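## Task

Scene 1: In the orange crate, get the thin flat slip sheet lying flat on the crate floor with the finned metal heat sink standing on top of it, fins pointing up. The heat sink is too wide for the smaller gripper (grip50). Afterwards release everything, return every tool you used to the exact stand slot it came from, and move the arm well away from the tools. Any tool locked to the arm is treated as part of the arm.

## Robot and tools

ROBOT. One arm ending in a tool changer with a flat face. Three tools hang in forks of a stand, 180 mm apart: grip50 (small two-finger gripper), grip85 (wider two-finger gripper) and cup (suction). Only one tool can be on at a time; tool_id reports grip50, grip85, cup or none. Cameras: cam_high (fixed, 896x504) and cam_wrist (on the hand, 616x616 fisheye).

FRAMES. Scene frame: origin on the table top under the arm base, +z up, +y to the left when looking along +x, metres. end_effector_position is always the center of the changer face, even with a tool on. The face's own z axis points away from the arm; both grippers close along the face x axis. Tool points, in mm from the face center along face x, y, z: grip50 grip point (0, -25, 180); grip85 grip point (0, 0, 173) closed, about 13 mm closer when fully open; cup rim center (0, 0, 175).

THE ROW. Every motion command is a single row of 15 numbers (one arm, one row): x, y, z (absolute target for the face center, scene frame, metres), qw, qx, qy, qz (absolute face orientation, w first), then lock, grip50_position, grip50_force_limit, grip50_speed, grip85_position, grip85_force_limit, grip85_speed, cup_suction, each of these last 8 in [-1, 1]. Repeat the desired quaternion in every row rather than copying the drifted one from a result. A target more than 0.6 m from the last reported position along any face axis is refused. Each step the command is clipped to within 100 mm and 16 degrees of the measured pose.
lock: above 0 locks onto a plate against the face, below 0 unlocks, 0 keeps the last command; about 1 s. Gripper position: +1 fully open (50 or 85 mm); pads meet near -0.65 (grip50) or -0.8 (grip85); -1 closes until blocked. force_limit: -1 gives about 20 N, +1 about 185 N (grip50) or 235 N (grip85). speed: about 20 mm/s at -1 to 150 mm/s at +1. cup_suction: above 0.01 on, at or below 0.01 off (vents). Tool fields are ignored unless that tool is mounted and ready.

TOOLS (functions).
execute_actions {actions, pictures}: actions holds at most one item. Empty list = just read state. {"rows": [...up to 15 rows], "steps": up to 15} plays one row per 1/30 s step, last row repeated. {"steps": n} alone waits up to 300 steps counted from the previous result.
move {target, speed, stop_force}: straight path of the face to target (one 15-number row, absolute pose), 0.5 to 10 s long. speed 0.002 to 0.5 m/s (default 0.25), turning up to twice that in rad/s. The path ignores obstacles and the arm may overshoot speed or stray. stop_force 9 to 40 N ends the path when the wrist sensor feels that much extra push along the direction of travel, then backs up two steps and holds; use it only with slow, non-rotating moves, and omit it when moving away from a surface. Result line move: done, off_target, moving, held, fault or contact, plus limits (paced = pose clipped, held = check blocked steps) and distance to target.
wait {seconds 0-10}: lets time pass, sends nothing.
zoom_image {camera, region [x0,y0,x1,y1] pixels, max 504x504}: closer view of the latest image.
finished_scene {scene}: ends and grades the current scene, irreversible; do it only when the goal is met and stable.

TOOL HANDLING. To mount: place the face on the hung plate, center within about 1 mm and angle within about 1 degree, with the face's -y pointing to the fork's open side. When plate_near is 1, send lock +1 and wait for locked 1. The tool then initialises (readings n/a); a gripper closes then opens fully by itself. Remove by raising 10-30 mm (about 20), sliding at least 110 mm toward the open side (face -y), then lifting. Return along the reverse path; when in_stand is 1, hold still, send lock -1, wait for unlocked 1, then back out and go well away. Off the stand the lock will not open (unlock_refused 1). Fork arms sit 40-70 mm either side along face x, tips 45 mm toward the open side, tops 18 mm below a hung plate's face.

GRIPPING. Hold position at -1 and look for object_status 2 (0 moving, 1 blocked while opening, 2 blocked while closing, 3 at target or pads met; thin items can show 3). Any position change of 0.01 or more resets status. grip50 opening mm is about (250 - grip50_position_measured) x 0.202; grip85 counts: 78 = 60 mm, 130 = 40 mm, 180 = 20 mm, 230 = closed. Use grip85 or the cup for the heat sink. Cup: suction on, whole rim on a smooth flat area away from edges; cup_suction_measured near 1 means sealed, cup_part_present 1 means held. The cup pulls the object up to 12 mm closer. Release by setting down and turning suction off, then rise 15 mm. Unlocking the cup drops what it holds; fast or off-center loads can tear loose.

RESULTS. State gives face pose, velocities, joint positions and torques, wrist force and torque (face axes, about 50 N saturation, a few N offset/noise), tool readings, HELD markers, pose unreachable lines and Hand target.

AVOID. Contact torque at a joint's limit (132 N m for the big joints, 24.6 N m for wrists) or 150 N external force causes a 10 s fault stop. The arm is stiff: never aim past a firm surface at speed; approach slowly with stop_force. Sustained loads heat motors (warning at 70 °C, brakes at 85 °C). Do not drop, slam or knock anything off the table; objects may be nudged occasionally, so recheck with images.

Each tool is called after "Call:" as name([rows], argument=value, ...), one row to a line, values as JSON.

## Session

I'll start by looking at the current state.

Call:
execute_actions(actions=[])

Scene clock: 0.00 s of 12600.00 s.
end_effector_position=(+0.4307, +0.0159, +0.3445) locked=0 unlocked=1 plate_near=0 in_stand=0 unlock_refused=0 tool_id=none grip50_position_measured=n/a grip50_object_status=n/a grip85_position_measured=n/a grip85_object_status=n/a cup_suction_measured=n/a cup_part_present=n/a end_effector_quat_wxyz=(-0.004, +0.695, +0.719, -0.003) end_effector_velocity=(-0.000, +0.000, +0.001) end_effector_angular_velocity=(-0.001, -0.002, -0.001)
Joint positions: [-0.316 -1.722  2.043 -1.888 -1.569 -1.887]
Joint velocities: [ 0.    -0.002 -0.    -0.    -0.     0.001]
Joint torques (N m, as the arm reports them, + toward a larger angle): no reading
Wrist force (N, on the end effector, along its own x y z axes, offset not removed): no reading
Wrist torque (N m, same axes, about the end effector's origin, offset not removed): no reading
Hand target: +0.431, +0.016, +0.345; -0.004, +0.695, +0.719, -0.003

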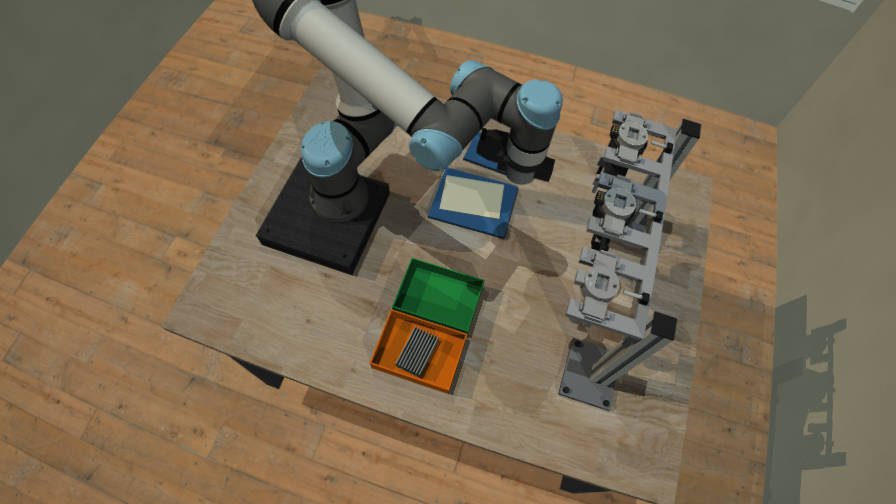

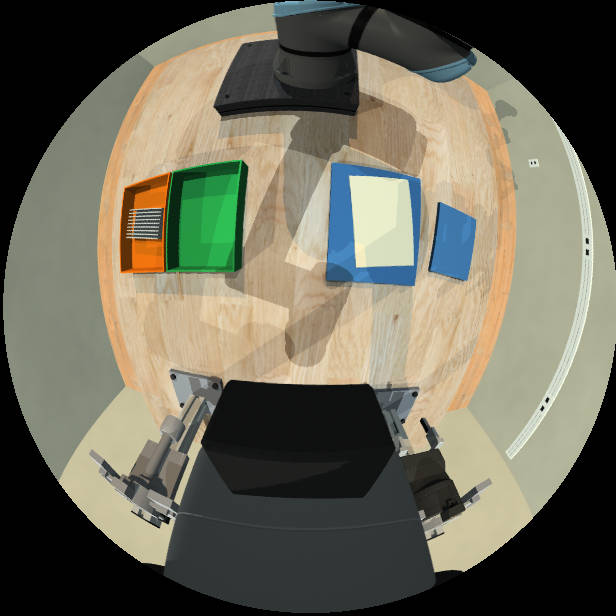

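Call:
zoom_image(camera="cam_high", region=[540, 90, 740, 360])

Call:
zoom_image(camera="cam_high", region=[350, 150, 550, 410])

Region (540, 90, 740, 360) of cam_high's 896x504 image, scaled by 1.867, with more detail than that image has; it fills the left 373 columns of this view, and the rest is white.

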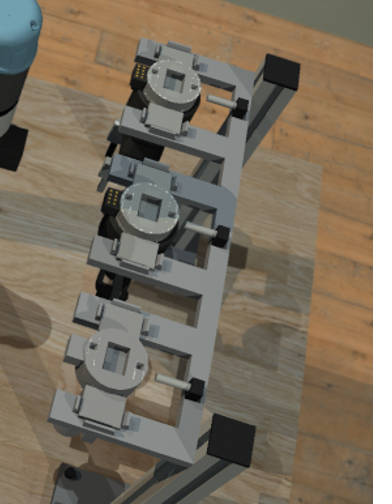

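Region (350, 150, 550, 410) of cam_high's 896x504 image, scaled by 1.938, with more detail than that image has; it fills the left 388 columns of this view, and the rest is white.

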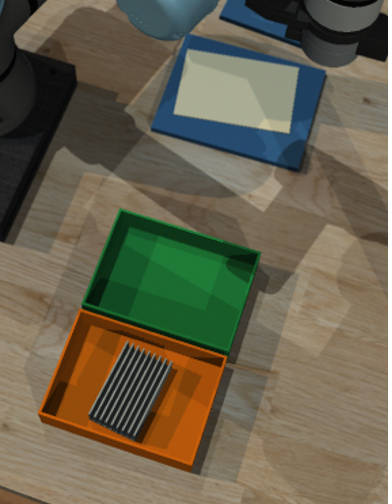

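Call:
zoom_image(camera="cam_wrist", region=[60, 340, 540, 600])

Call:
zoom_image(camera="cam_high", region=[570, 100, 700, 260])

Region (60, 340, 540, 600) of cam_wrist's 616x616 image, scaled by 1.050, with more detail than that image has; it fills the top 273 rows of this view, and the rest is white.

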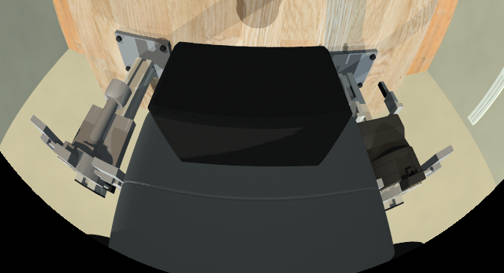

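Region (570, 100, 700, 260) of cam_high's 896x504 image, scaled by 3.150, with more detail than that image has; it fills the left 410 columns of this view, and the rest is white.

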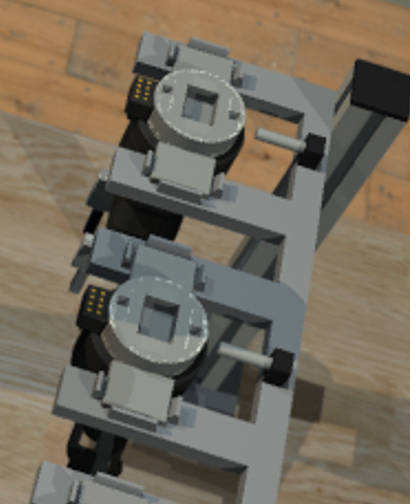

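Call:
move(target=[0.640, 0.005, 0.45, 0, 0.7071, 0.7071, 0, 0, 1, 0, 0, 1, 0, 0, 0], speed=0.25)

Scene clock: 23.37 s of 12600.00 s.
end_effector_position=(+0.6399, +0.0049, +0.4497) locked=0 unlocked=1 plate_near=0 in_stand=0 unlock_refused=0 tool_id=none grip50_position_measured=n/a grip50_object_status=n/a grip85_position_measured=n/a grip85_object_status=n/a cup_suction_measured=n/a cup_part_present=n/a end_effector_quat_wxyz=(+0.000, +0.707, +0.707, -0.000) end_effector_velocity=(+0.002, +0.000, +0.001) end_effector_angular_velocity=(-0.001, +0.002, +0.001)
Joint positions: [-0.24  -1.261  1.267 -1.584 -1.568 -1.776]
Joint velocities: [ 0.001  0.005 -0.01   0.007 -0.001  0.   ]
Joint torques (N m, as the arm reports them, + toward a larger angle): [  8.61 -30.53 -32.73  -1.97  -2.87   2.09]
Wrist force (N, on the end effector, along its own x y z axes, offset not removed): [-0.4 -1.6 0.1]
Wrist torque (N m, same axes, about the end effector's origin, offset not removed): [0.04 -0.01 0.15]
Hand target: +0.640, +0.005, +0.450; +0.000, +0.707, +0.707, -0.000
Off the commanded pose: 0.000 m, 0 deg.
move: done
camera_calibration (this result's frames):
cam_wrist: T_world_to_cam=[[-0.053756, 0.998247, 0.0247816, 0.0160208], [0.947408, 0.0431461, 0.317108, -0.69738], [0.315482, 0.0405247, -0.948066, 0.274357], [0, 0, 0, 1]] pos_world=[0.575009, 0.00297823, 0.480856]

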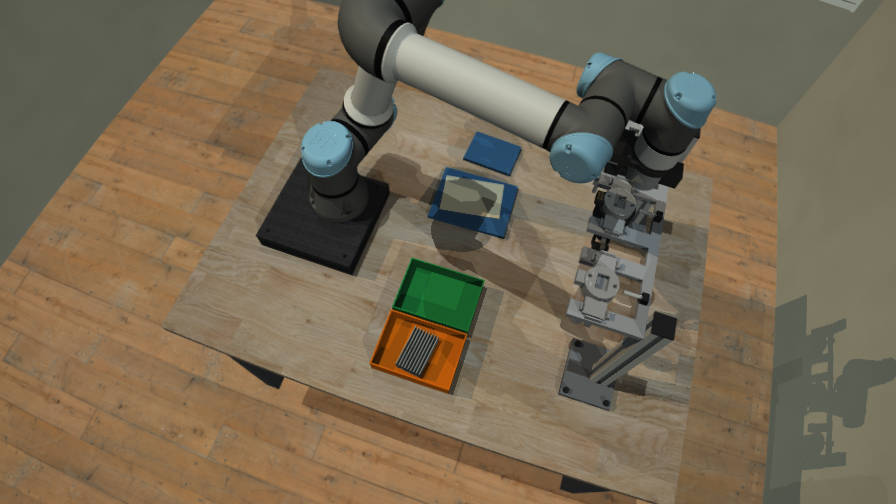

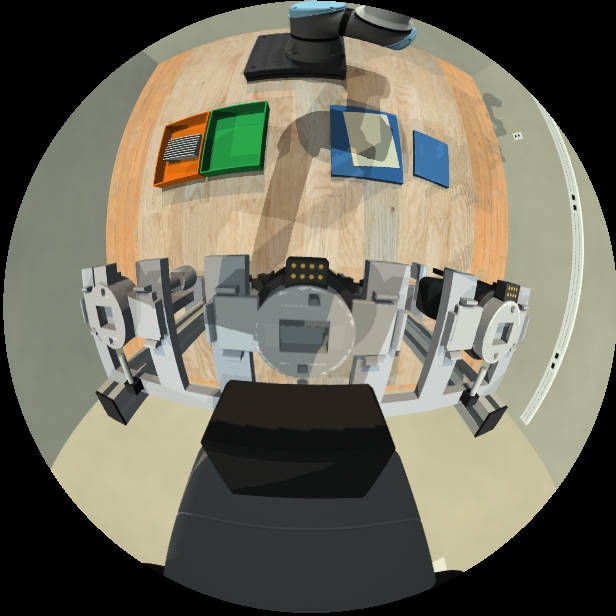

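Call:
zoom_image(camera="cam_wrist", region=[190, 240, 430, 420])

Region (190, 240, 430, 420) of cam_wrist's 616x616 image, scaled by 2.100, with more detail than that image has; it fills the top 378 rows of this view, and the rest is white.

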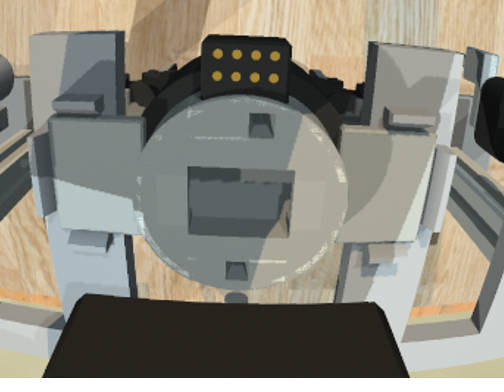

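Call:
move(target=[0.638, 0.0065, 0.39, 0, 0.7071, 0.7071, 0, 0, 1, 0, 0, 1, 0, 0, 0], speed=0.1)

Scene clock: 48.20 s of 12600.00 s.
end_effector_position=(+0.6379, +0.0065, +0.3903) locked=0 unlocked=1 plate_near=0 in_stand=0 unlock_refused=0 tool_id=none grip50_position_measured=n/a grip50_object_status=n/a grip85_position_measured=n/a grip85_object_status=n/a cup_suction_measured=n/a cup_part_present=n/a end_effector_quat_wxyz=(+0.000, +0.707, +0.707, -0.000) end_effector_velocity=(+0.000, +0.000, -0.001) end_effector_angular_velocity=(-0.000, -0.003, +0.000)
Joint positions: [-0.238 -1.253  1.409 -1.734 -1.568 -1.774]
Joint velocities: [ 0.    -0.     0.004 -0.007  0.    -0.   ]
Joint torques (N m, as the arm reports them, + toward a larger angle): [  9.   -30.19 -19.69  -4.36   2.29   2.1 ]
Wrist force (N, on the end effector, along its own x y z axes, offset not removed): [-0.4 -0.1 -0.2]
Wrist torque (N m, same axes, about the end effector's origin, offset not removed): [0.19 0.02 0.15]
Hand target: +0.638, +0.007, +0.390; -0.000, +0.707, +0.707, -0.000
Off the commanded pose: 0.000 m, 0 deg.
move: done
camera_calibration (this result's frames):
cam_wrist: T_world_to_cam=[[-0.0537037, 0.998249, 0.0247919, 0.0157734], [0.947453, 0.0430987, 0.316978, -0.676689], [0.315354, 0.0405121, -0.948109, 0.218634], [0, 0, 0, 1]] pos_world=[0.573031, 0.00456132, 0.421394]

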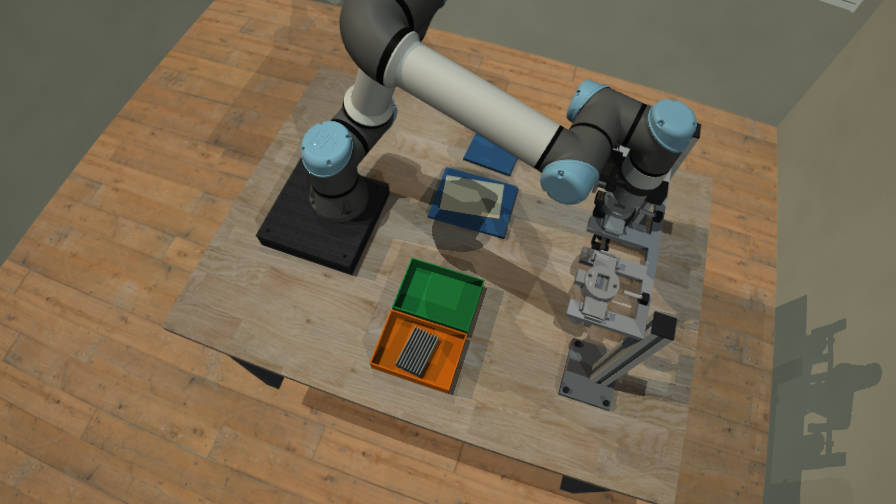

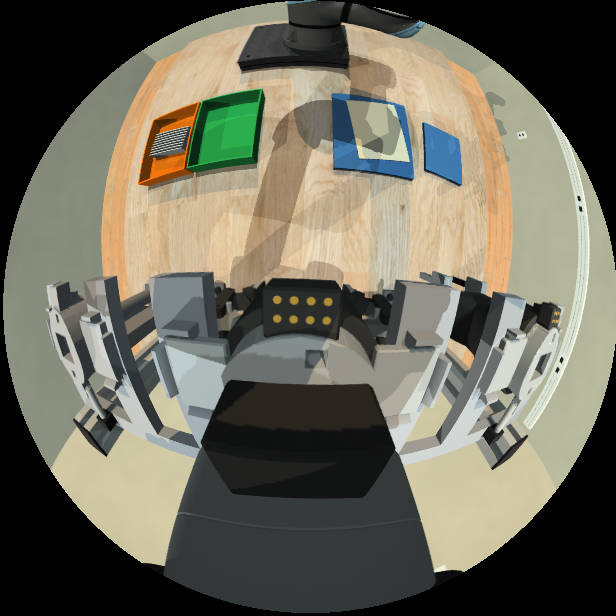

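Call:
zoom_image(camera="cam_wrist", region=[200, 260, 410, 410])

Call:
zoom_image(camera="cam_wrist", region=[130, 250, 480, 450])

Region (200, 260, 410, 410) of cam_wrist's 616x616 image, scaled by 2.400, with more detail than that image has; it fills the top 360 rows of this view, and the rest is white.

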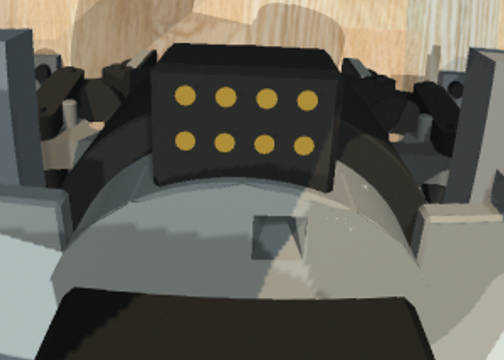

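Region (130, 250, 480, 450) of cam_wrist's 616x616 image, scaled by 1.440, with more detail than that image has; it fills the top 288 rows of this view, and the rest is white.

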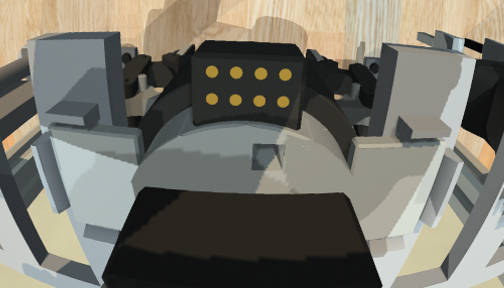

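Call:
zoom_image(camera="cam_high", region=[570, 150, 690, 260])

Region (570, 150, 690, 260) of cam_high's 896x504 image, scaled by 4.200, with more detail than that image has; it fills the top 462 rows of this view, and the rest is white.

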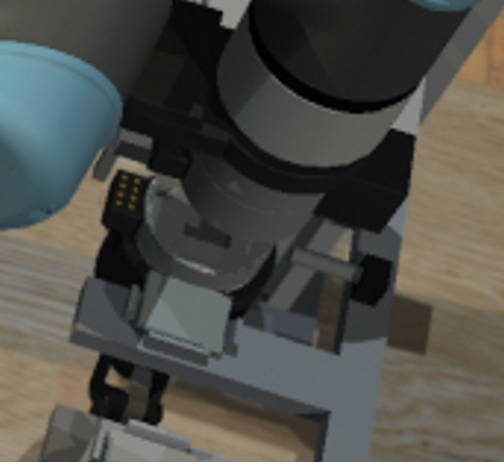

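Call:
move(target=[0.635, 0.0065, 0.368, 0, 0.7071, 0.7071, 0, 0, 1, 0, 0, 1, 0, 0, 0], speed=0.03, stop_force=15)

Scene clock: 93.73 s of 12600.00 s.
end_effector_position=(+0.6350, +0.0065, +0.3689) locked=0 unlocked=1 plate_near=0 in_stand=0 unlock_refused=0 tool_id=none grip50_position_measured=n/a grip50_object_status=n/a grip85_position_measured=n/a grip85_object_status=n/a cup_suction_measured=n/a cup_part_present=n/a end_effector_quat_wxyz=(-0.000, +0.707, +0.707, -0.000) end_effector_velocity=(+0.000, +0.000, +0.001) end_effector_angular_velocity=(+0.000, +0.003, +0.001)
Joint positions: [-0.239 -1.25   1.46  -1.788 -1.568 -1.774]
Joint velocities: [ 0.001  0.002 -0.005  0.007 -0.001 -0.   ]
Joint torques (N m, as the arm reports them, + toward a larger angle): [ -4.17 -18.87 -32.6   -4.6    2.27  -2.58]
Wrist force (N, on the end effector, along its own x y z axes, offset not removed): [-2.0 -32.7 -22.3]
Wrist torque (N m, same axes, about the end effector's origin, offset not removed): [0.32 0.00 0.38]
Hand target: +0.635, +0.007, +0.369; -0.000, +0.707, +0.707, -0.000
Off the commanded pose: 0.001 m, 0 deg.
move: contact
camera_calibration (this result's frames):
cam_wrist: T_world_to_cam=[[-0.0536913, 0.998244, 0.0250317, 0.0160095], [0.947509, 0.043018, 0.316822, -0.667128], [0.315189, 0.0407283, -0.948155, 0.199412], [0, 0, 0, 1]] pos_world=[0.570117, 0.0045954, 0.400034]

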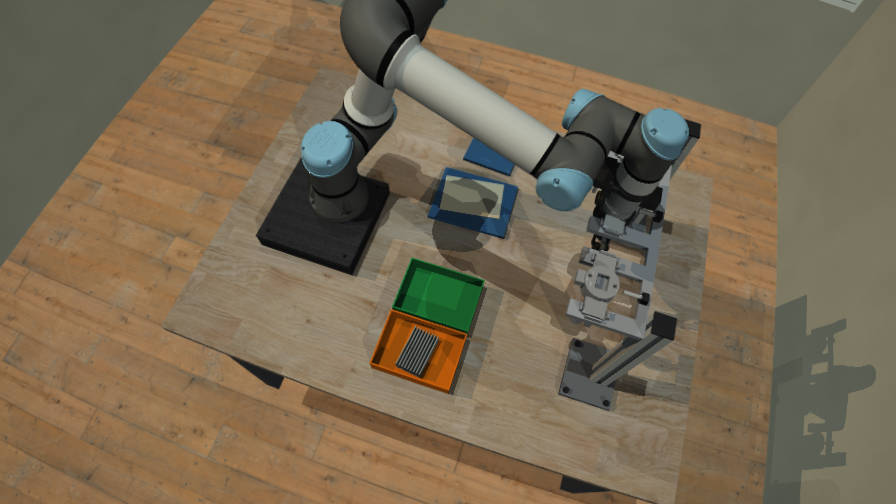

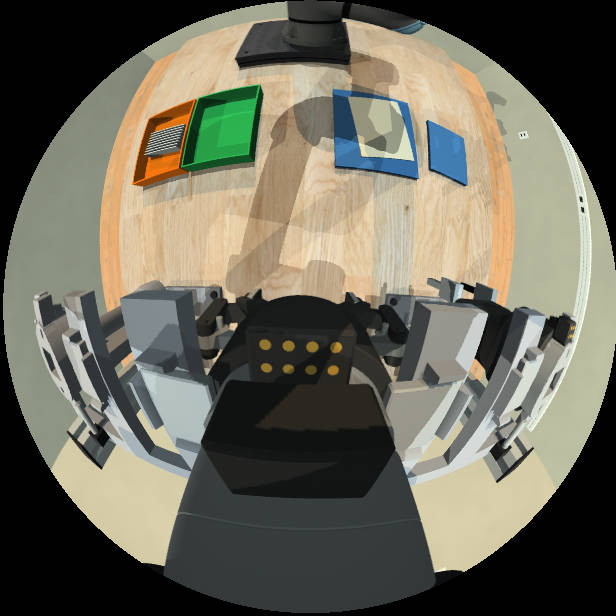

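Call:
move(target=[0.6325, 0.0065, 0.3705, 0, 0.7071, 0.7071, 0, 0, 1, 0, 0, 1, 0, 0, 0], speed=0.01)

Scene clock: 99.30 s of 12600.00 s.
end_effector_position=(+0.6326, +0.0065, +0.3704) locked=0 unlocked=1 plate_near=0 in_stand=0 unlock_refused=0 tool_id=none grip50_position_measured=n/a grip50_object_status=n/a grip85_position_measured=n/a grip85_object_status=n/a cup_suction_measured=n/a cup_part_present=n/a end_effector_quat_wxyz=(-0.000, +0.707, +0.707, -0.000) end_effector_velocity=(-0.001, +0.000, +0.001) end_effector_angular_velocity=(+0.001, -0.000, -0.001)
Joint positions: [-0.24  -1.257  1.465 -1.786 -1.568 -1.775]
Joint velocities: [-0.    -0.004  0.003  0.     0.001  0.   ]
Joint torques (N m, as the arm reports them, + toward a larger angle): [ -5.7  -48.36 -18.95  -1.76   2.51  -2.31]
Wrist force (N, on the end effector, along its own x y z axes, offset not removed): [-0.4 -1.6 -0.9]
Wrist torque (N m, same axes, about the end effector's origin, offset not removed): [0.05 0.02 0.17]
Hand target: +0.633, +0.007, +0.371; -0.000, +0.707, +0.707, +0.000
Off the commanded pose: 0.000 m, 0 deg.
move: done
camera_calibration (this result's frames):
cam_wrist: T_world_to_cam=[[-0.0537455, 0.998242, 0.0249777, 0.0158923], [0.947423, 0.0430758, 0.31707, -0.6654], [0.315437, 0.0407056, -0.948073, 0.201443], [0, 0, 0, 1]] pos_world=[0.567727, 0.00459838, 0.401564]

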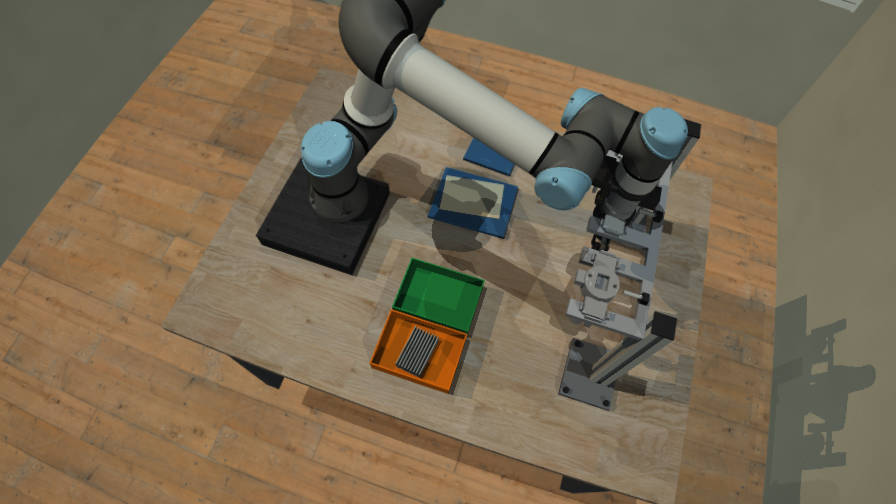

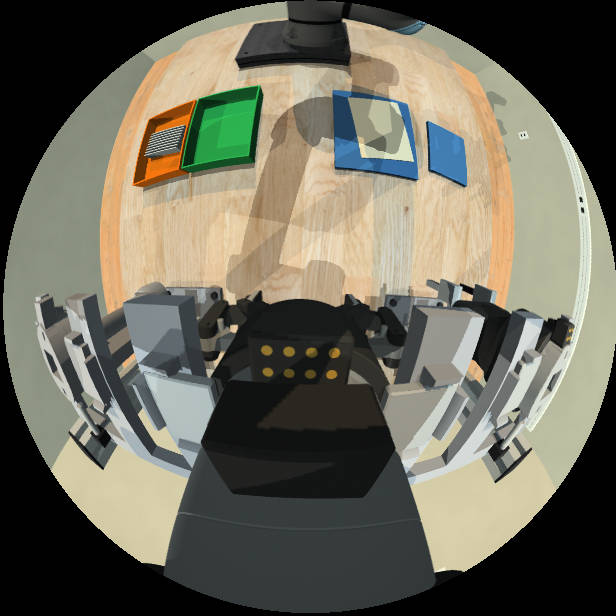

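Call:
zoom_image(camera="cam_wrist", region=[200, 280, 410, 420])

Region (200, 280, 410, 420) of cam_wrist's 616x616 image, scaled by 2.400, with more detail than that image has.

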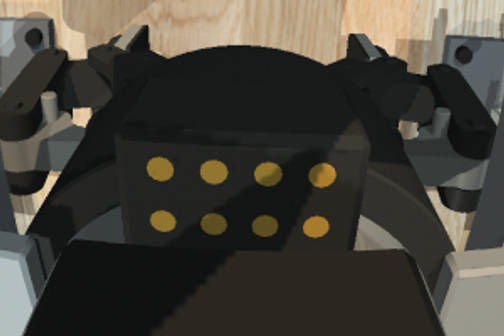

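Call:
move(target=[0.6325, 0.0065, 0.350, 0, 0.7071, 0.7071, 0, 0, 1, 0, 0, 1, 0, 0, 0], speed=0.006, stop_force=12)

Scene clock: 105.87 s of 12600.00 s.
end_effector_position=(+0.6324, +0.0065, +0.3611) locked=0 unlocked=1 plate_near=0 in_stand=1 unlock_refused=0 tool_id=none grip50_position_measured=n/a grip50_object_status=n/a grip85_position_measured=n/a grip85_object_status=n/a cup_suction_measured=n/a cup_part_present=n/a end_effector_quat_wxyz=(-0.000, +0.707, +0.707, -0.000) end_effector_velocity=(+0.000, -0.000, +0.002) end_effector_angular_velocity=(-0.001, +0.000, -0.001)
Joint positions: [-0.24  -1.252  1.484 -1.809 -1.568 -1.775]
Joint velocities: [ 0.    -0.001 -0.004  0.005 -0.001  0.001]
Joint torques (N m, as the arm reports them, + toward a larger angle): [  1.49 -28.88 -34.95  -4.38   2.43   0.36]
Wrist force (N, on the end effector, along its own x y z axes, offset not removed): [-8.4 -28.4 -13.2]
Wrist torque (N m, same axes, about the end effector's origin, offset not removed): [-0.12 0.01 0.36]
Hand target: +0.632, +0.006, +0.361; +0.000, +0.707, +0.707, +0.000
Off the commanded pose: 0.011 m, 0 deg.
move: contact
camera_calibration (this result's frames):
cam_wrist: T_world_to_cam=[[-0.0536979, 0.998243, 0.0250544, 0.0160964], [0.947516, 0.0430179, 0.316801, -0.662195], [0.315166, 0.040751, -0.948161, 0.192821], [0, 0, 0, 1]] pos_world=[0.567534, 0.00456051, 0.392206]

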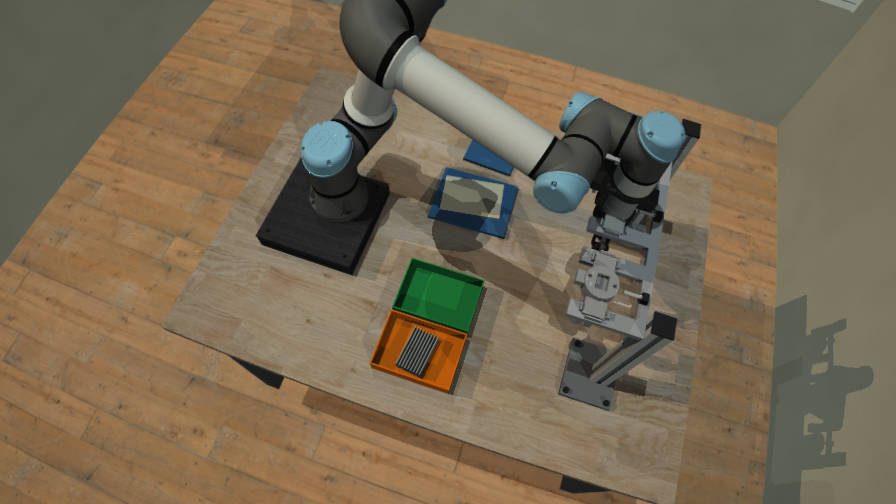

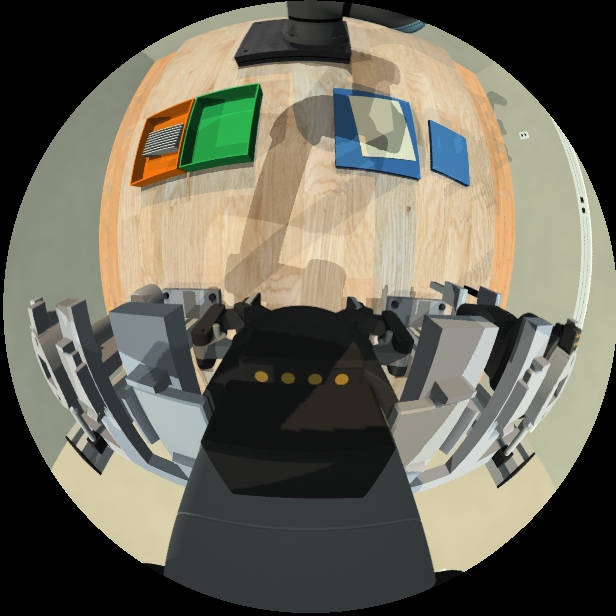

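Call:
move(target=[0.6311, 0.0062, 0.3618, 0, 0.7071, 0.7071, 0, 0, 1, 0, 0, 1, 0, 0, 0], speed=0.005)

Call:
move(target=[0.6311, 0.0062, 0.350, 0, 0.7071, 0.7071, 0, 0, 1, 0, 0, 1, 0, 0, 0], speed=0.005, stop_force=12)

Scene clock: 110.03 s of 12600.00 s.
end_effector_position=(+0.6312, +0.0062, +0.3618) locked=0 unlocked=1 plate_near=0 in_stand=1 unlock_refused=0 tool_id=none grip50_position_measured=n/a grip50_object_status=n/a grip85_position_measured=n/a grip85_object_status=n/a cup_suction_measured=n/a cup_part_present=n/a end_effector_quat_wxyz=(+0.000, +0.707, +0.707, +0.000) end_effector_velocity=(-0.001, +0.000, +0.001) end_effector_angular_velocity=(+0.000, -0.000, +0.000)
Joint positions: [-0.241 -1.256  1.486 -1.809 -1.568 -1.776]
Joint velocities: [-0.    -0.002  0.001  0.001  0.    -0.   ]
Joint torques (N m, as the arm reports them, + toward a larger angle): [ -5.37 -46.9  -17.59  -4.19   2.55  -2.3 ]
Wrist force (N, on the end effector, along its own x y z axes, offset not removed): [-0.9 0.8 -1.0]
Wrist torque (N m, same axes, about the end effector's origin, offset not removed): [0.11 0.12 0.21]
Hand target: +0.631, +0.006, +0.362; -0.000, +0.707, +0.707, +0.000
Off the commanded pose: 0.000 m, 0 deg.
move: done
camera_calibration (this result's frames):
cam_wrist: T_world_to_cam=[[-0.0537188, 0.998244, 0.0249728, 0.0163225], [0.947418, 0.0430511, 0.31709, -0.661271], [0.315458, 0.0406934, -0.948067, 0.193694], [0, 0, 0, 1]] pos_world=[0.566275, 0.00429256, 0.39291]

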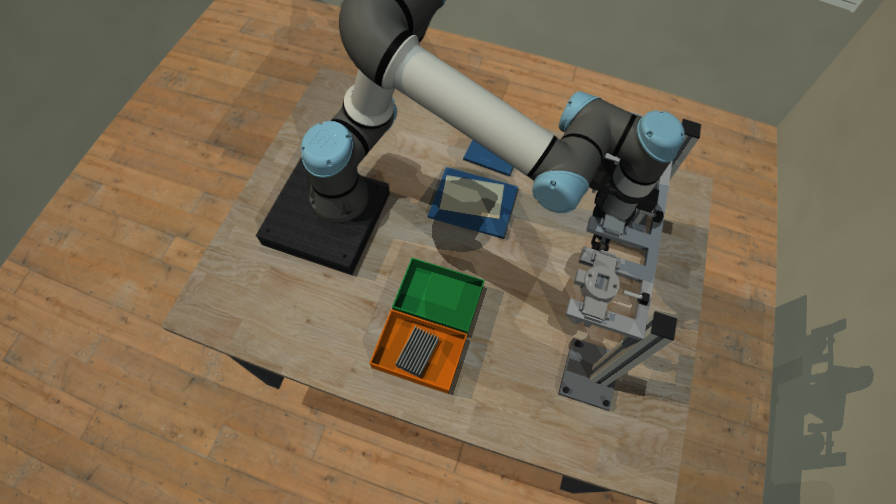

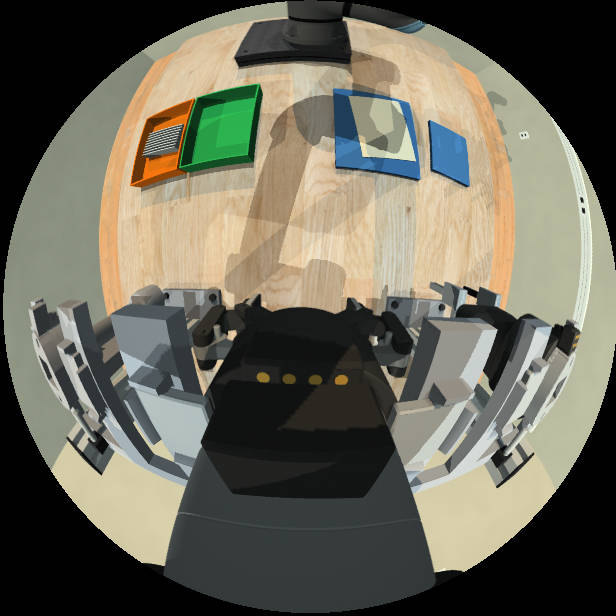

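Scene clock: 110.83 s of 12600.00 s.
end_effector_position=(+0.6311, +0.0062, +0.3597) locked=0 unlocked=1 plate_near=1 in_stand=1 unlock_refused=0 tool_id=none grip50_position_measured=n/a grip50_object_status=n/a grip85_position_measured=n/a grip85_object_status=n/a cup_suction_measured=n/a cup_part_present=n/a end_effector_quat_wxyz=(+0.000, +0.707, +0.707, +0.000) end_effector_velocity=(-0.000, +0.000, +0.001) end_effector_angular_velocity=(+0.001, +0.003, +0.002)
Joint positions: [-0.241 -1.255  1.49  -1.814 -1.568 -1.776]
Joint velocities: [ 0.     0.    -0.002  0.006 -0.    -0.002]
Joint torques (N m, as the arm reports them, + toward a larger angle): [ -4.09 -21.64 -21.2    0.5    1.76  -1.79]
Wrist force (N, on the end effector, along its own x y z axes, offset not removed): [-0.7 1.6 -27.8]
Wrist torque (N m, same axes, about the end effector's origin, offset not removed): [0.62 0.65 0.19]
Hand target: +0.631, +0.006, +0.360; +0.000, +0.707, +0.707, +0.000
Off the commanded pose: 0.010 m, 0 deg.
move: contact
camera_calibration (this result's frames):
cam_wrist: T_world_to_cam=[[-0.0537189, 0.998244, 0.0249804, 0.016372], [0.94739, 0.0430452, 0.317175, -0.660576], [0.315543, 0.0407045, -0.948038, 0.191658], [0, 0, 0, 1]] pos_world=[0.566226, 0.00429006, 0.390809]

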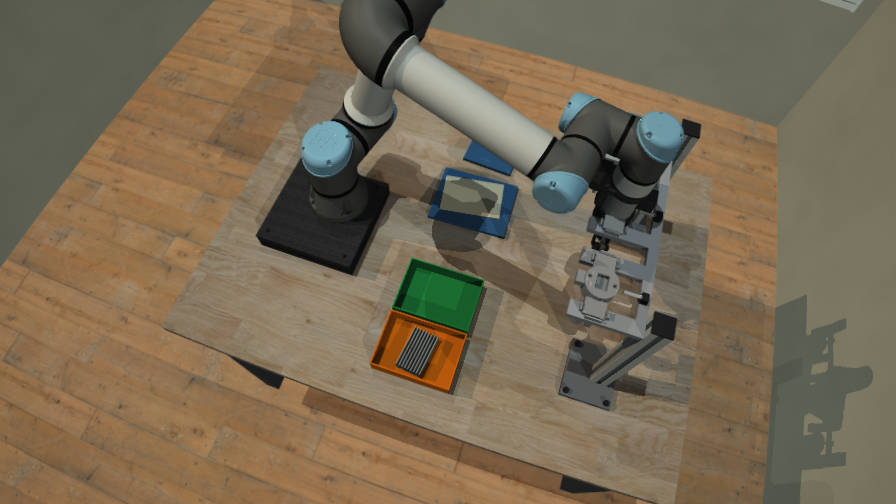

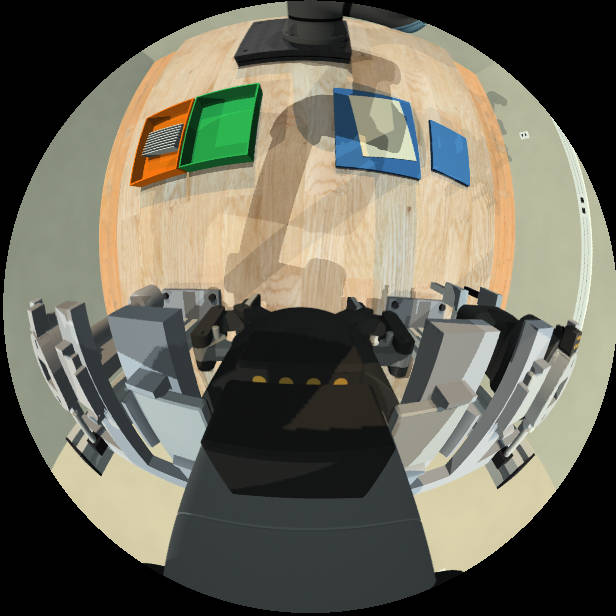

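Call:
execute_actions([
  {"rows": [[0.6311, 0.0062, 0.3599, 0, 0.7071, 0.7071, 0, 1, 1, 0, 0, 1, 0, 0, 0]], "steps": 15},
], pictures=false)

Call:
execute_actions([
  {"steps": 22},
], pictures=false)

Scene clock: 113.70 s of 12600.00 s.
end_effector_position=(+0.6311, +0.0062, +0.3599) locked=0 unlocked=0 plate_near=1 in_stand=1 unlock_refused=0 tool_id=none grip50_position_measured=n/a grip50_object_status=n/a grip85_position_measured=n/a grip85_object_status=n/a cup_suction_measured=n/a cup_part_present=n/a end_effector_quat_wxyz=(+0.000, +0.707, +0.707, +0.000) end_effector_velocity=(+0.001, +0.000, -0.001) end_effector_angular_velocity=(+0.000, +0.001, +0.001)
Joint positions: [-0.241 -1.255  1.49  -1.813 -1.568 -1.776]
Joint velocities: [ 0.     0.002 -0.001 -0.     0.    -0.   ]
Joint torques (N m, as the arm reports them, + toward a larger angle): [ -5.83 -42.11 -21.45  -0.88  -0.83  -2.31]
Wrist force (N, on the end effector, along its own x y z axes, offset not removed): [0.1 1.4 -9.3]
Wrist torque (N m, same axes, about the end effector's origin, offset not removed): [0.25 0.29 0.31]
Hand target: +0.631, +0.006, +0.360; -0.000, +0.707, +0.707, +0.000
Off the commanded pose: 0.000 m, 0 deg.
Steps of this call (steps 1 to 71: nothing new was sent; steps 72 to 86: all 15 steps of this action). Readings (end_effector_position | what the end effector reports):
72: (+0.6311, +0.0062, +0.3599) | locked=0 unlocked=0 plate_near=1 in_stand=1 unlock_refused=0 tool_id=none grip50_position_measured=n/a grip50_object_status=n/a grip85_position_measured=n/a grip85_object_status=n/a cup_suction_measured=n/a cup_part_present=n/a
73: (+0.6311, +0.0062, +0.3599) | locked=0 unlocked=0 plate_near=1 in_stand=1 unlock_refused=0 tool_id=none grip50_position_measured=n/a grip50_object_status=n/a grip85_position_measured=n/a grip85_object_status=n/a cup_suction_measured=n/a cup_part_present=n/a
75: (+0.6311, +0.0062, +0.3599) | locked=0 unlocked=0 plate_near=1 in_stand=1 unlock_refused=0 tool_id=none grip50_position_measured=n/a grip50_object_status=n/a grip85_position_measured=n/a grip85_object_status=n/a cup_suction_measured=n/a cup_part_present=n/a
79: (+0.6311, +0.0062, +0.3599) | locked=0 unlocked=0 plate_near=1 in_stand=1 unlock_refused=0 tool_id=none grip50_position_measured=n/a grip50_object_status=n/a grip85_position_measured=n/a grip85_object_status=n/a cup_suction_measured=n/a cup_part_present=n/a
86: the state above

Scene clock: 114.43 s of 12600.00 s.
end_effector_position=(+0.6311, +0.0062, +0.3600) locked=1 unlocked=0 plate_near=1 in_stand=1 unlock_refused=0 tool_id=grip85 grip50_position_measured=n/a grip50_object_status=n/a grip85_position_measured=n/a grip85_object_status=n/a cup_suction_measured=n/a cup_part_present=n/a end_effector_quat_wxyz=(+0.000, +0.707, +0.707, +0.000) end_effector_velocity=(+0.000, +0.000, +0.001) end_effector_angular_velocity=(-0.001, -0.001, -0.000)
Joint positions: [-0.241 -1.255  1.49  -1.813 -1.568 -1.776]
Joint velocities: [ 0.    -0.001 -0.001  0.    -0.001  0.001]
Joint torques (N m, as the arm reports them, + toward a larger angle): [ -4.87 -35.21 -18.73  -3.63  -2.09  -2.61]
Wrist force (N, on the end effector, along its own x y z axes, offset not removed): [0.2 2.0 -22.2]
Wrist torque (N m, same axes, about the end effector's origin, offset not removed): [0.45 1.51 0.34]
Hand target: +0.631, +0.006, +0.360; -0.000, +0.707, +0.707, +0.000
Off the commanded pose: 0.000 m, 0 deg.
Steps of this call (steps 1 to 22: nothing new was sent). Readings (end_effector_position | what the end effector reports):
1: (+0.6311, +0.0062, +0.3599) | locked=0 unlocked=0 plate_near=1 in_stand=1 unlock_refused=0 tool_id=none grip50_position_measured=n/a grip50_object_status=n/a grip85_position_measured=n/a grip85_object_status=n/a cup_suction_measured=n/a cup_part_present=n/a
2: (+0.6311, +0.0062, +0.3599) | locked=0 unlocked=0 plate_near=1 in_stand=1 unlock_refused=0 tool_id=none grip50_position_measured=n/a grip50_object_status=n/a grip85_position_measured=n/a grip85_object_status=n/a cup_suction_measured=n/a cup_part_present=n/a
4: (+0.6311, +0.0062, +0.3599) | locked=0 unlocked=0 plate_near=1 in_stand=1 unlock_refused=0 tool_id=none grip50_position_measured=n/a grip50_object_status=n/a grip85_position_measured=n/a grip85_object_status=n/a cup_suction_measured=n/a cup_part_present=n/a
8: (+0.6311, +0.0062, +0.3599) | locked=0 unlocked=0 plate_near=1 in_stand=1 unlock_refused=0 tool_id=none grip50_position_measured=n/a grip50_object_status=n/a grip85_position_measured=n/a grip85_object_status=n/a cup_suction_measured=n/a cup_part_present=n/a
22: the state above

Call:
move(target=[0.6308, 0.0062, 0.380, 0, 0.7071, 0.7071, 0, 0, 1, 0, 0, 1, 0, 0, 0], speed=0.05)

Call:
move(target=[0.510, 0.0062, 0.380, 0, 0.7071, 0.7071, 0, 0, 1, 0, 0, 1, 0, 0, 0], speed=0.15)

Scene clock: 135.67 s of 12600.00 s.
end_effector_position=(+0.6308, +0.0062, +0.3798) locked=1 unlocked=0 plate_near=1 in_stand=0 unlock_refused=0 tool_id=grip85 grip50_position_measured=n/a grip50_object_status=n/a grip85_position_measured=3 grip85_object_status=3 cup_suction_measured=n/a cup_part_present=n/a end_effector_quat_wxyz=(+0.000, +0.707, +0.707, -0.000) end_effector_velocity=(+0.000, +0.000, +0.002) end_effector_angular_velocity=(+0.001, +0.000, +0.000)
Joint positions: [-0.241 -1.266  1.453 -1.765 -1.568 -1.776]
Joint velocities: [-0.    -0.    -0.005  0.006  0.001 -0.001]
Joint torques (N m, as the arm reports them, + toward a larger angle): [ -5.17 -53.82 -40.25  -2.84   2.53  -2.49]
Wrist force (N, on the end effector, along its own x y z axes, offset not removed): [0.7 -0.7 1.1]
Wrist torque (N m, same axes, about the end effector's origin, offset not removed): [0.16 -0.02 0.15]
Hand target: +0.631, +0.006, +0.380; +0.000, +0.707, +0.707, +0.000
Off the commanded pose: 0.000 m, 0 deg.
move: done
camera_calibration (this result's frames):
cam_wrist: T_world_to_cam=[[-0.0537012, 0.998247, 0.0248659, 0.0159215], [0.947424, 0.0430691, 0.317068, -0.66664], [0.315441, 0.0405855, -0.948077, 0.210862], [0, 0, 0, 1]] pos_world=[0.565931, 0.00426009, 0.410888]

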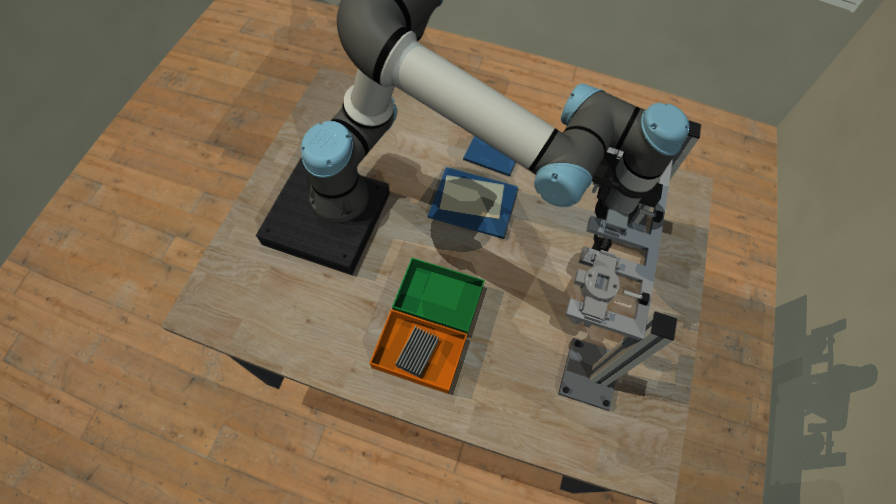

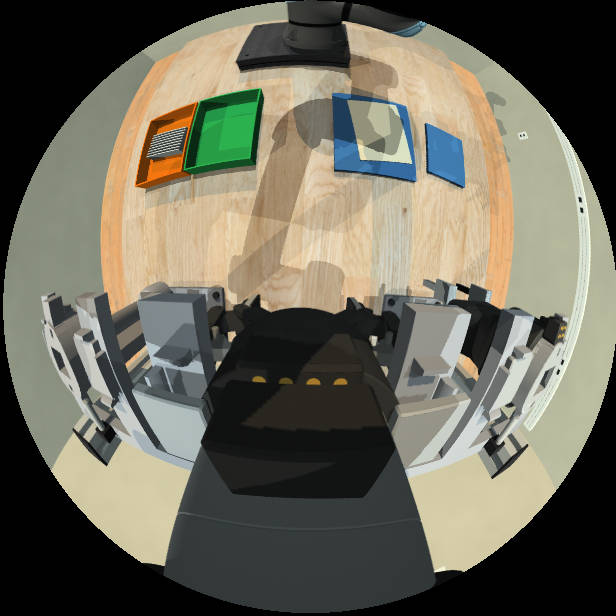

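Scene clock: 137.00 s of 12600.00 s.
end_effector_position=(+0.5102, +0.0063, +0.3801) locked=1 unlocked=0 plate_near=1 in_stand=0 unlock_refused=0 tool_id=grip85 grip50_position_measured=n/a grip50_object_status=n/a grip85_position_measured=3 grip85_object_status=3 cup_suction_measured=n/a cup_part_present=n/a end_effector_quat_wxyz=(-0.000, +0.707, +0.707, +0.000) end_effector_velocity=(-0.002, +0.000, +0.000) end_effector_angular_velocity=(+0.001, +0.000, +0.000)
Joint positions: [-0.291 -1.552  1.792 -1.818 -1.567 -1.826]
Joint velocities: [-0.001 -0.006  0.006  0.     0.001 -0.001]
Joint torques (N m, as the arm reports them, + toward a larger angle): [ -5.25 -38.9  -25.69  -5.64   2.4   -2.42]
Wrist force (N, on the end effector, along its own x y z axes, offset not removed): [0.1 -0.6 1.3]
Wrist torque (N m, same axes, about the end effector's origin, offset not removed): [0.14 -0.05 0.21]
Hand target: +0.510, +0.006, +0.380; -0.000, +0.707, +0.707, +0.000
Off the commanded pose: 0.000 m, 0 deg.
move: done
camera_calibration (this result's frames):
cam_wrist: T_world_to_cam=[[-0.0536998, 0.998242, 0.0250835, 0.00927974], [0.9474, 0.0429955, 0.31715, -0.552521], [0.315514, 0.040795, -0.948044, 0.249118], [0, 0, 0, 1]] pos_world=[0.445357, 0.00432973, 0.411174]

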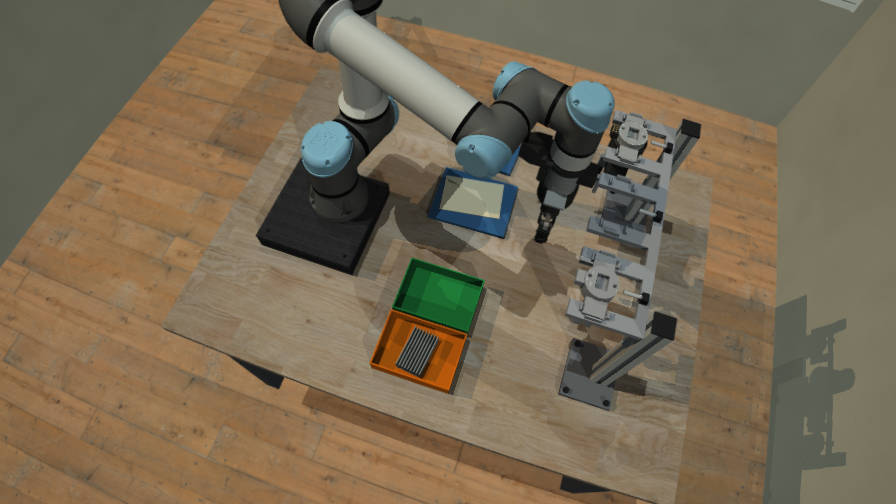

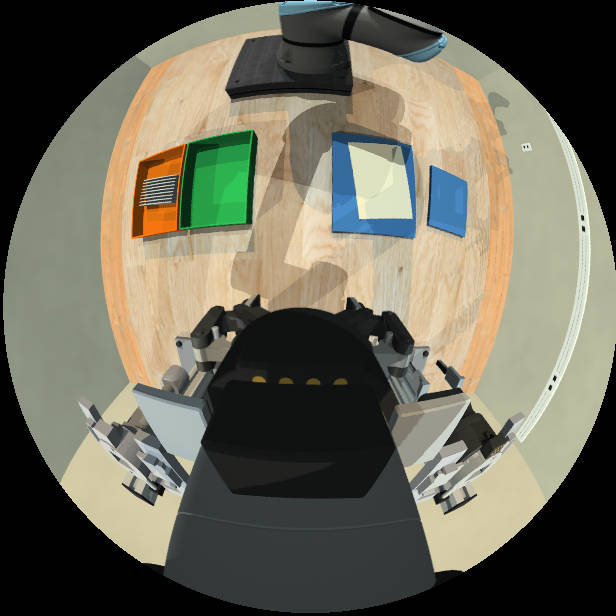

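Call:
move(target=[0.330, -0.310, 0.32, 0, 0.9986, -0.0523, 0, 0, 1, 0, 0, 1, 0, 0, 0], speed=0.35)

Scene clock: 143.57 s of 12600.00 s.
end_effector_position=(+0.3303, -0.3096, +0.3201) locked=1 unlocked=0 plate_near=1 in_stand=0 unlock_refused=0 tool_id=grip85 grip50_position_measured=n/a grip50_object_status=n/a grip85_position_measured=3 grip85_object_status=3 cup_suction_measured=n/a cup_part_present=n/a end_effector_quat_wxyz=(-0.001, +0.999, -0.052, +0.001) end_effector_velocity=(-0.001, -0.002, +0.001) end_effector_angular_velocity=(-0.002, -0.002, -0.006)
Joint positions: [-1.096 -1.642  2.044 -1.976 -1.561 -0.957]
Joint velocities: [-0.004  0.    -0.002 -0.002  0.     0.003]
Joint torques (N m, as the arm reports them, + toward a larger angle): [ -5.26 -16.63 -37.14  -5.63   2.05   2.24]
Wrist force (N, on the end effector, along its own x y z axes, offset not removed): [0.2 -0.3 -1.4]
Wrist torque (N m, same axes, about the end effector's origin, offset not removed): [0.15 -0.04 0.23]
Hand target: +0.330, -0.310, +0.320; -0.001, +0.999, -0.052, +0.001
Off the commanded pose: 0.000 m, 0 deg.
move: done
camera_calibration (this result's frames):
cam_wrist: T_world_to_cam=[[0.998371, -0.0500348, 0.0274051, -0.356344], [-0.0561383, -0.947128, 0.315907, -0.324121], [0.0101498, -0.316931, -0.948394, 0.252146], [0, 0, 0, 1]] pos_world=[0.335009, -0.244901, 0.351292]

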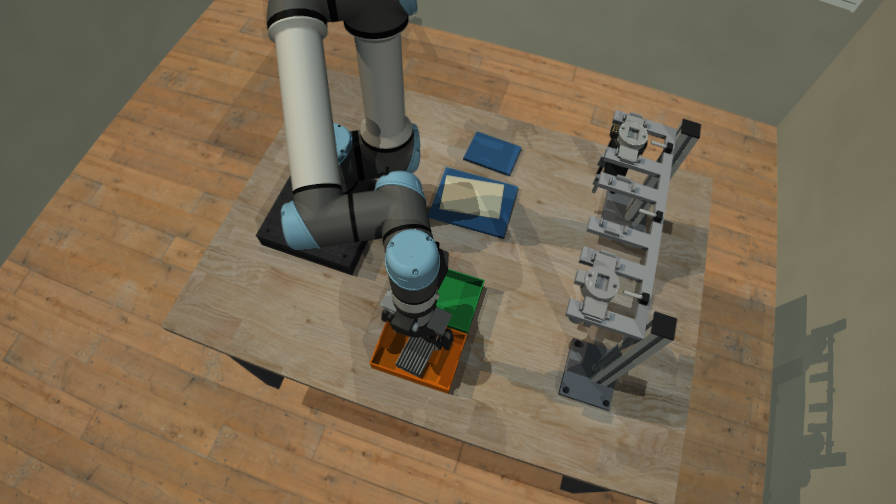

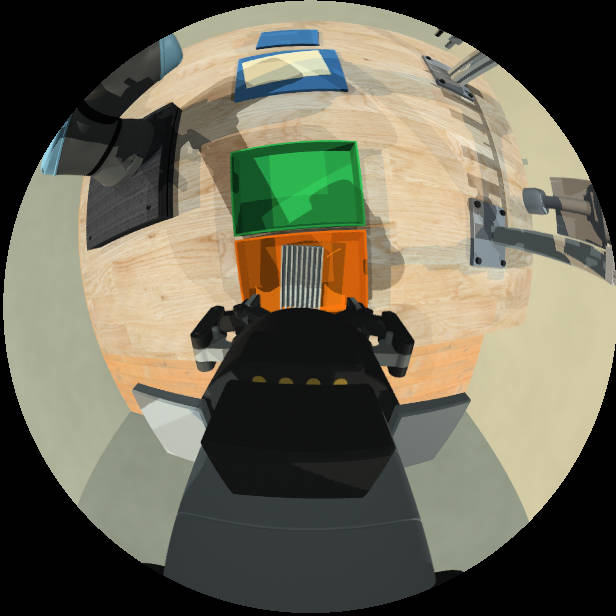

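Call:
zoom_image(camera="cam_wrist", region=[220, 130, 390, 330])

Region (220, 130, 390, 330) of cam_wrist's 616x616 image, scaled by 2.520, with more detail than that image has; it fills the left 428 columns of this view, and the rest is white.

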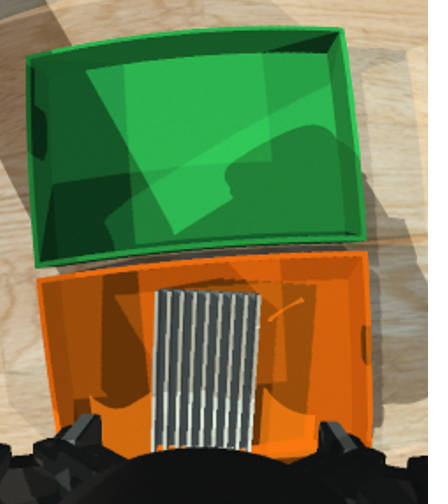

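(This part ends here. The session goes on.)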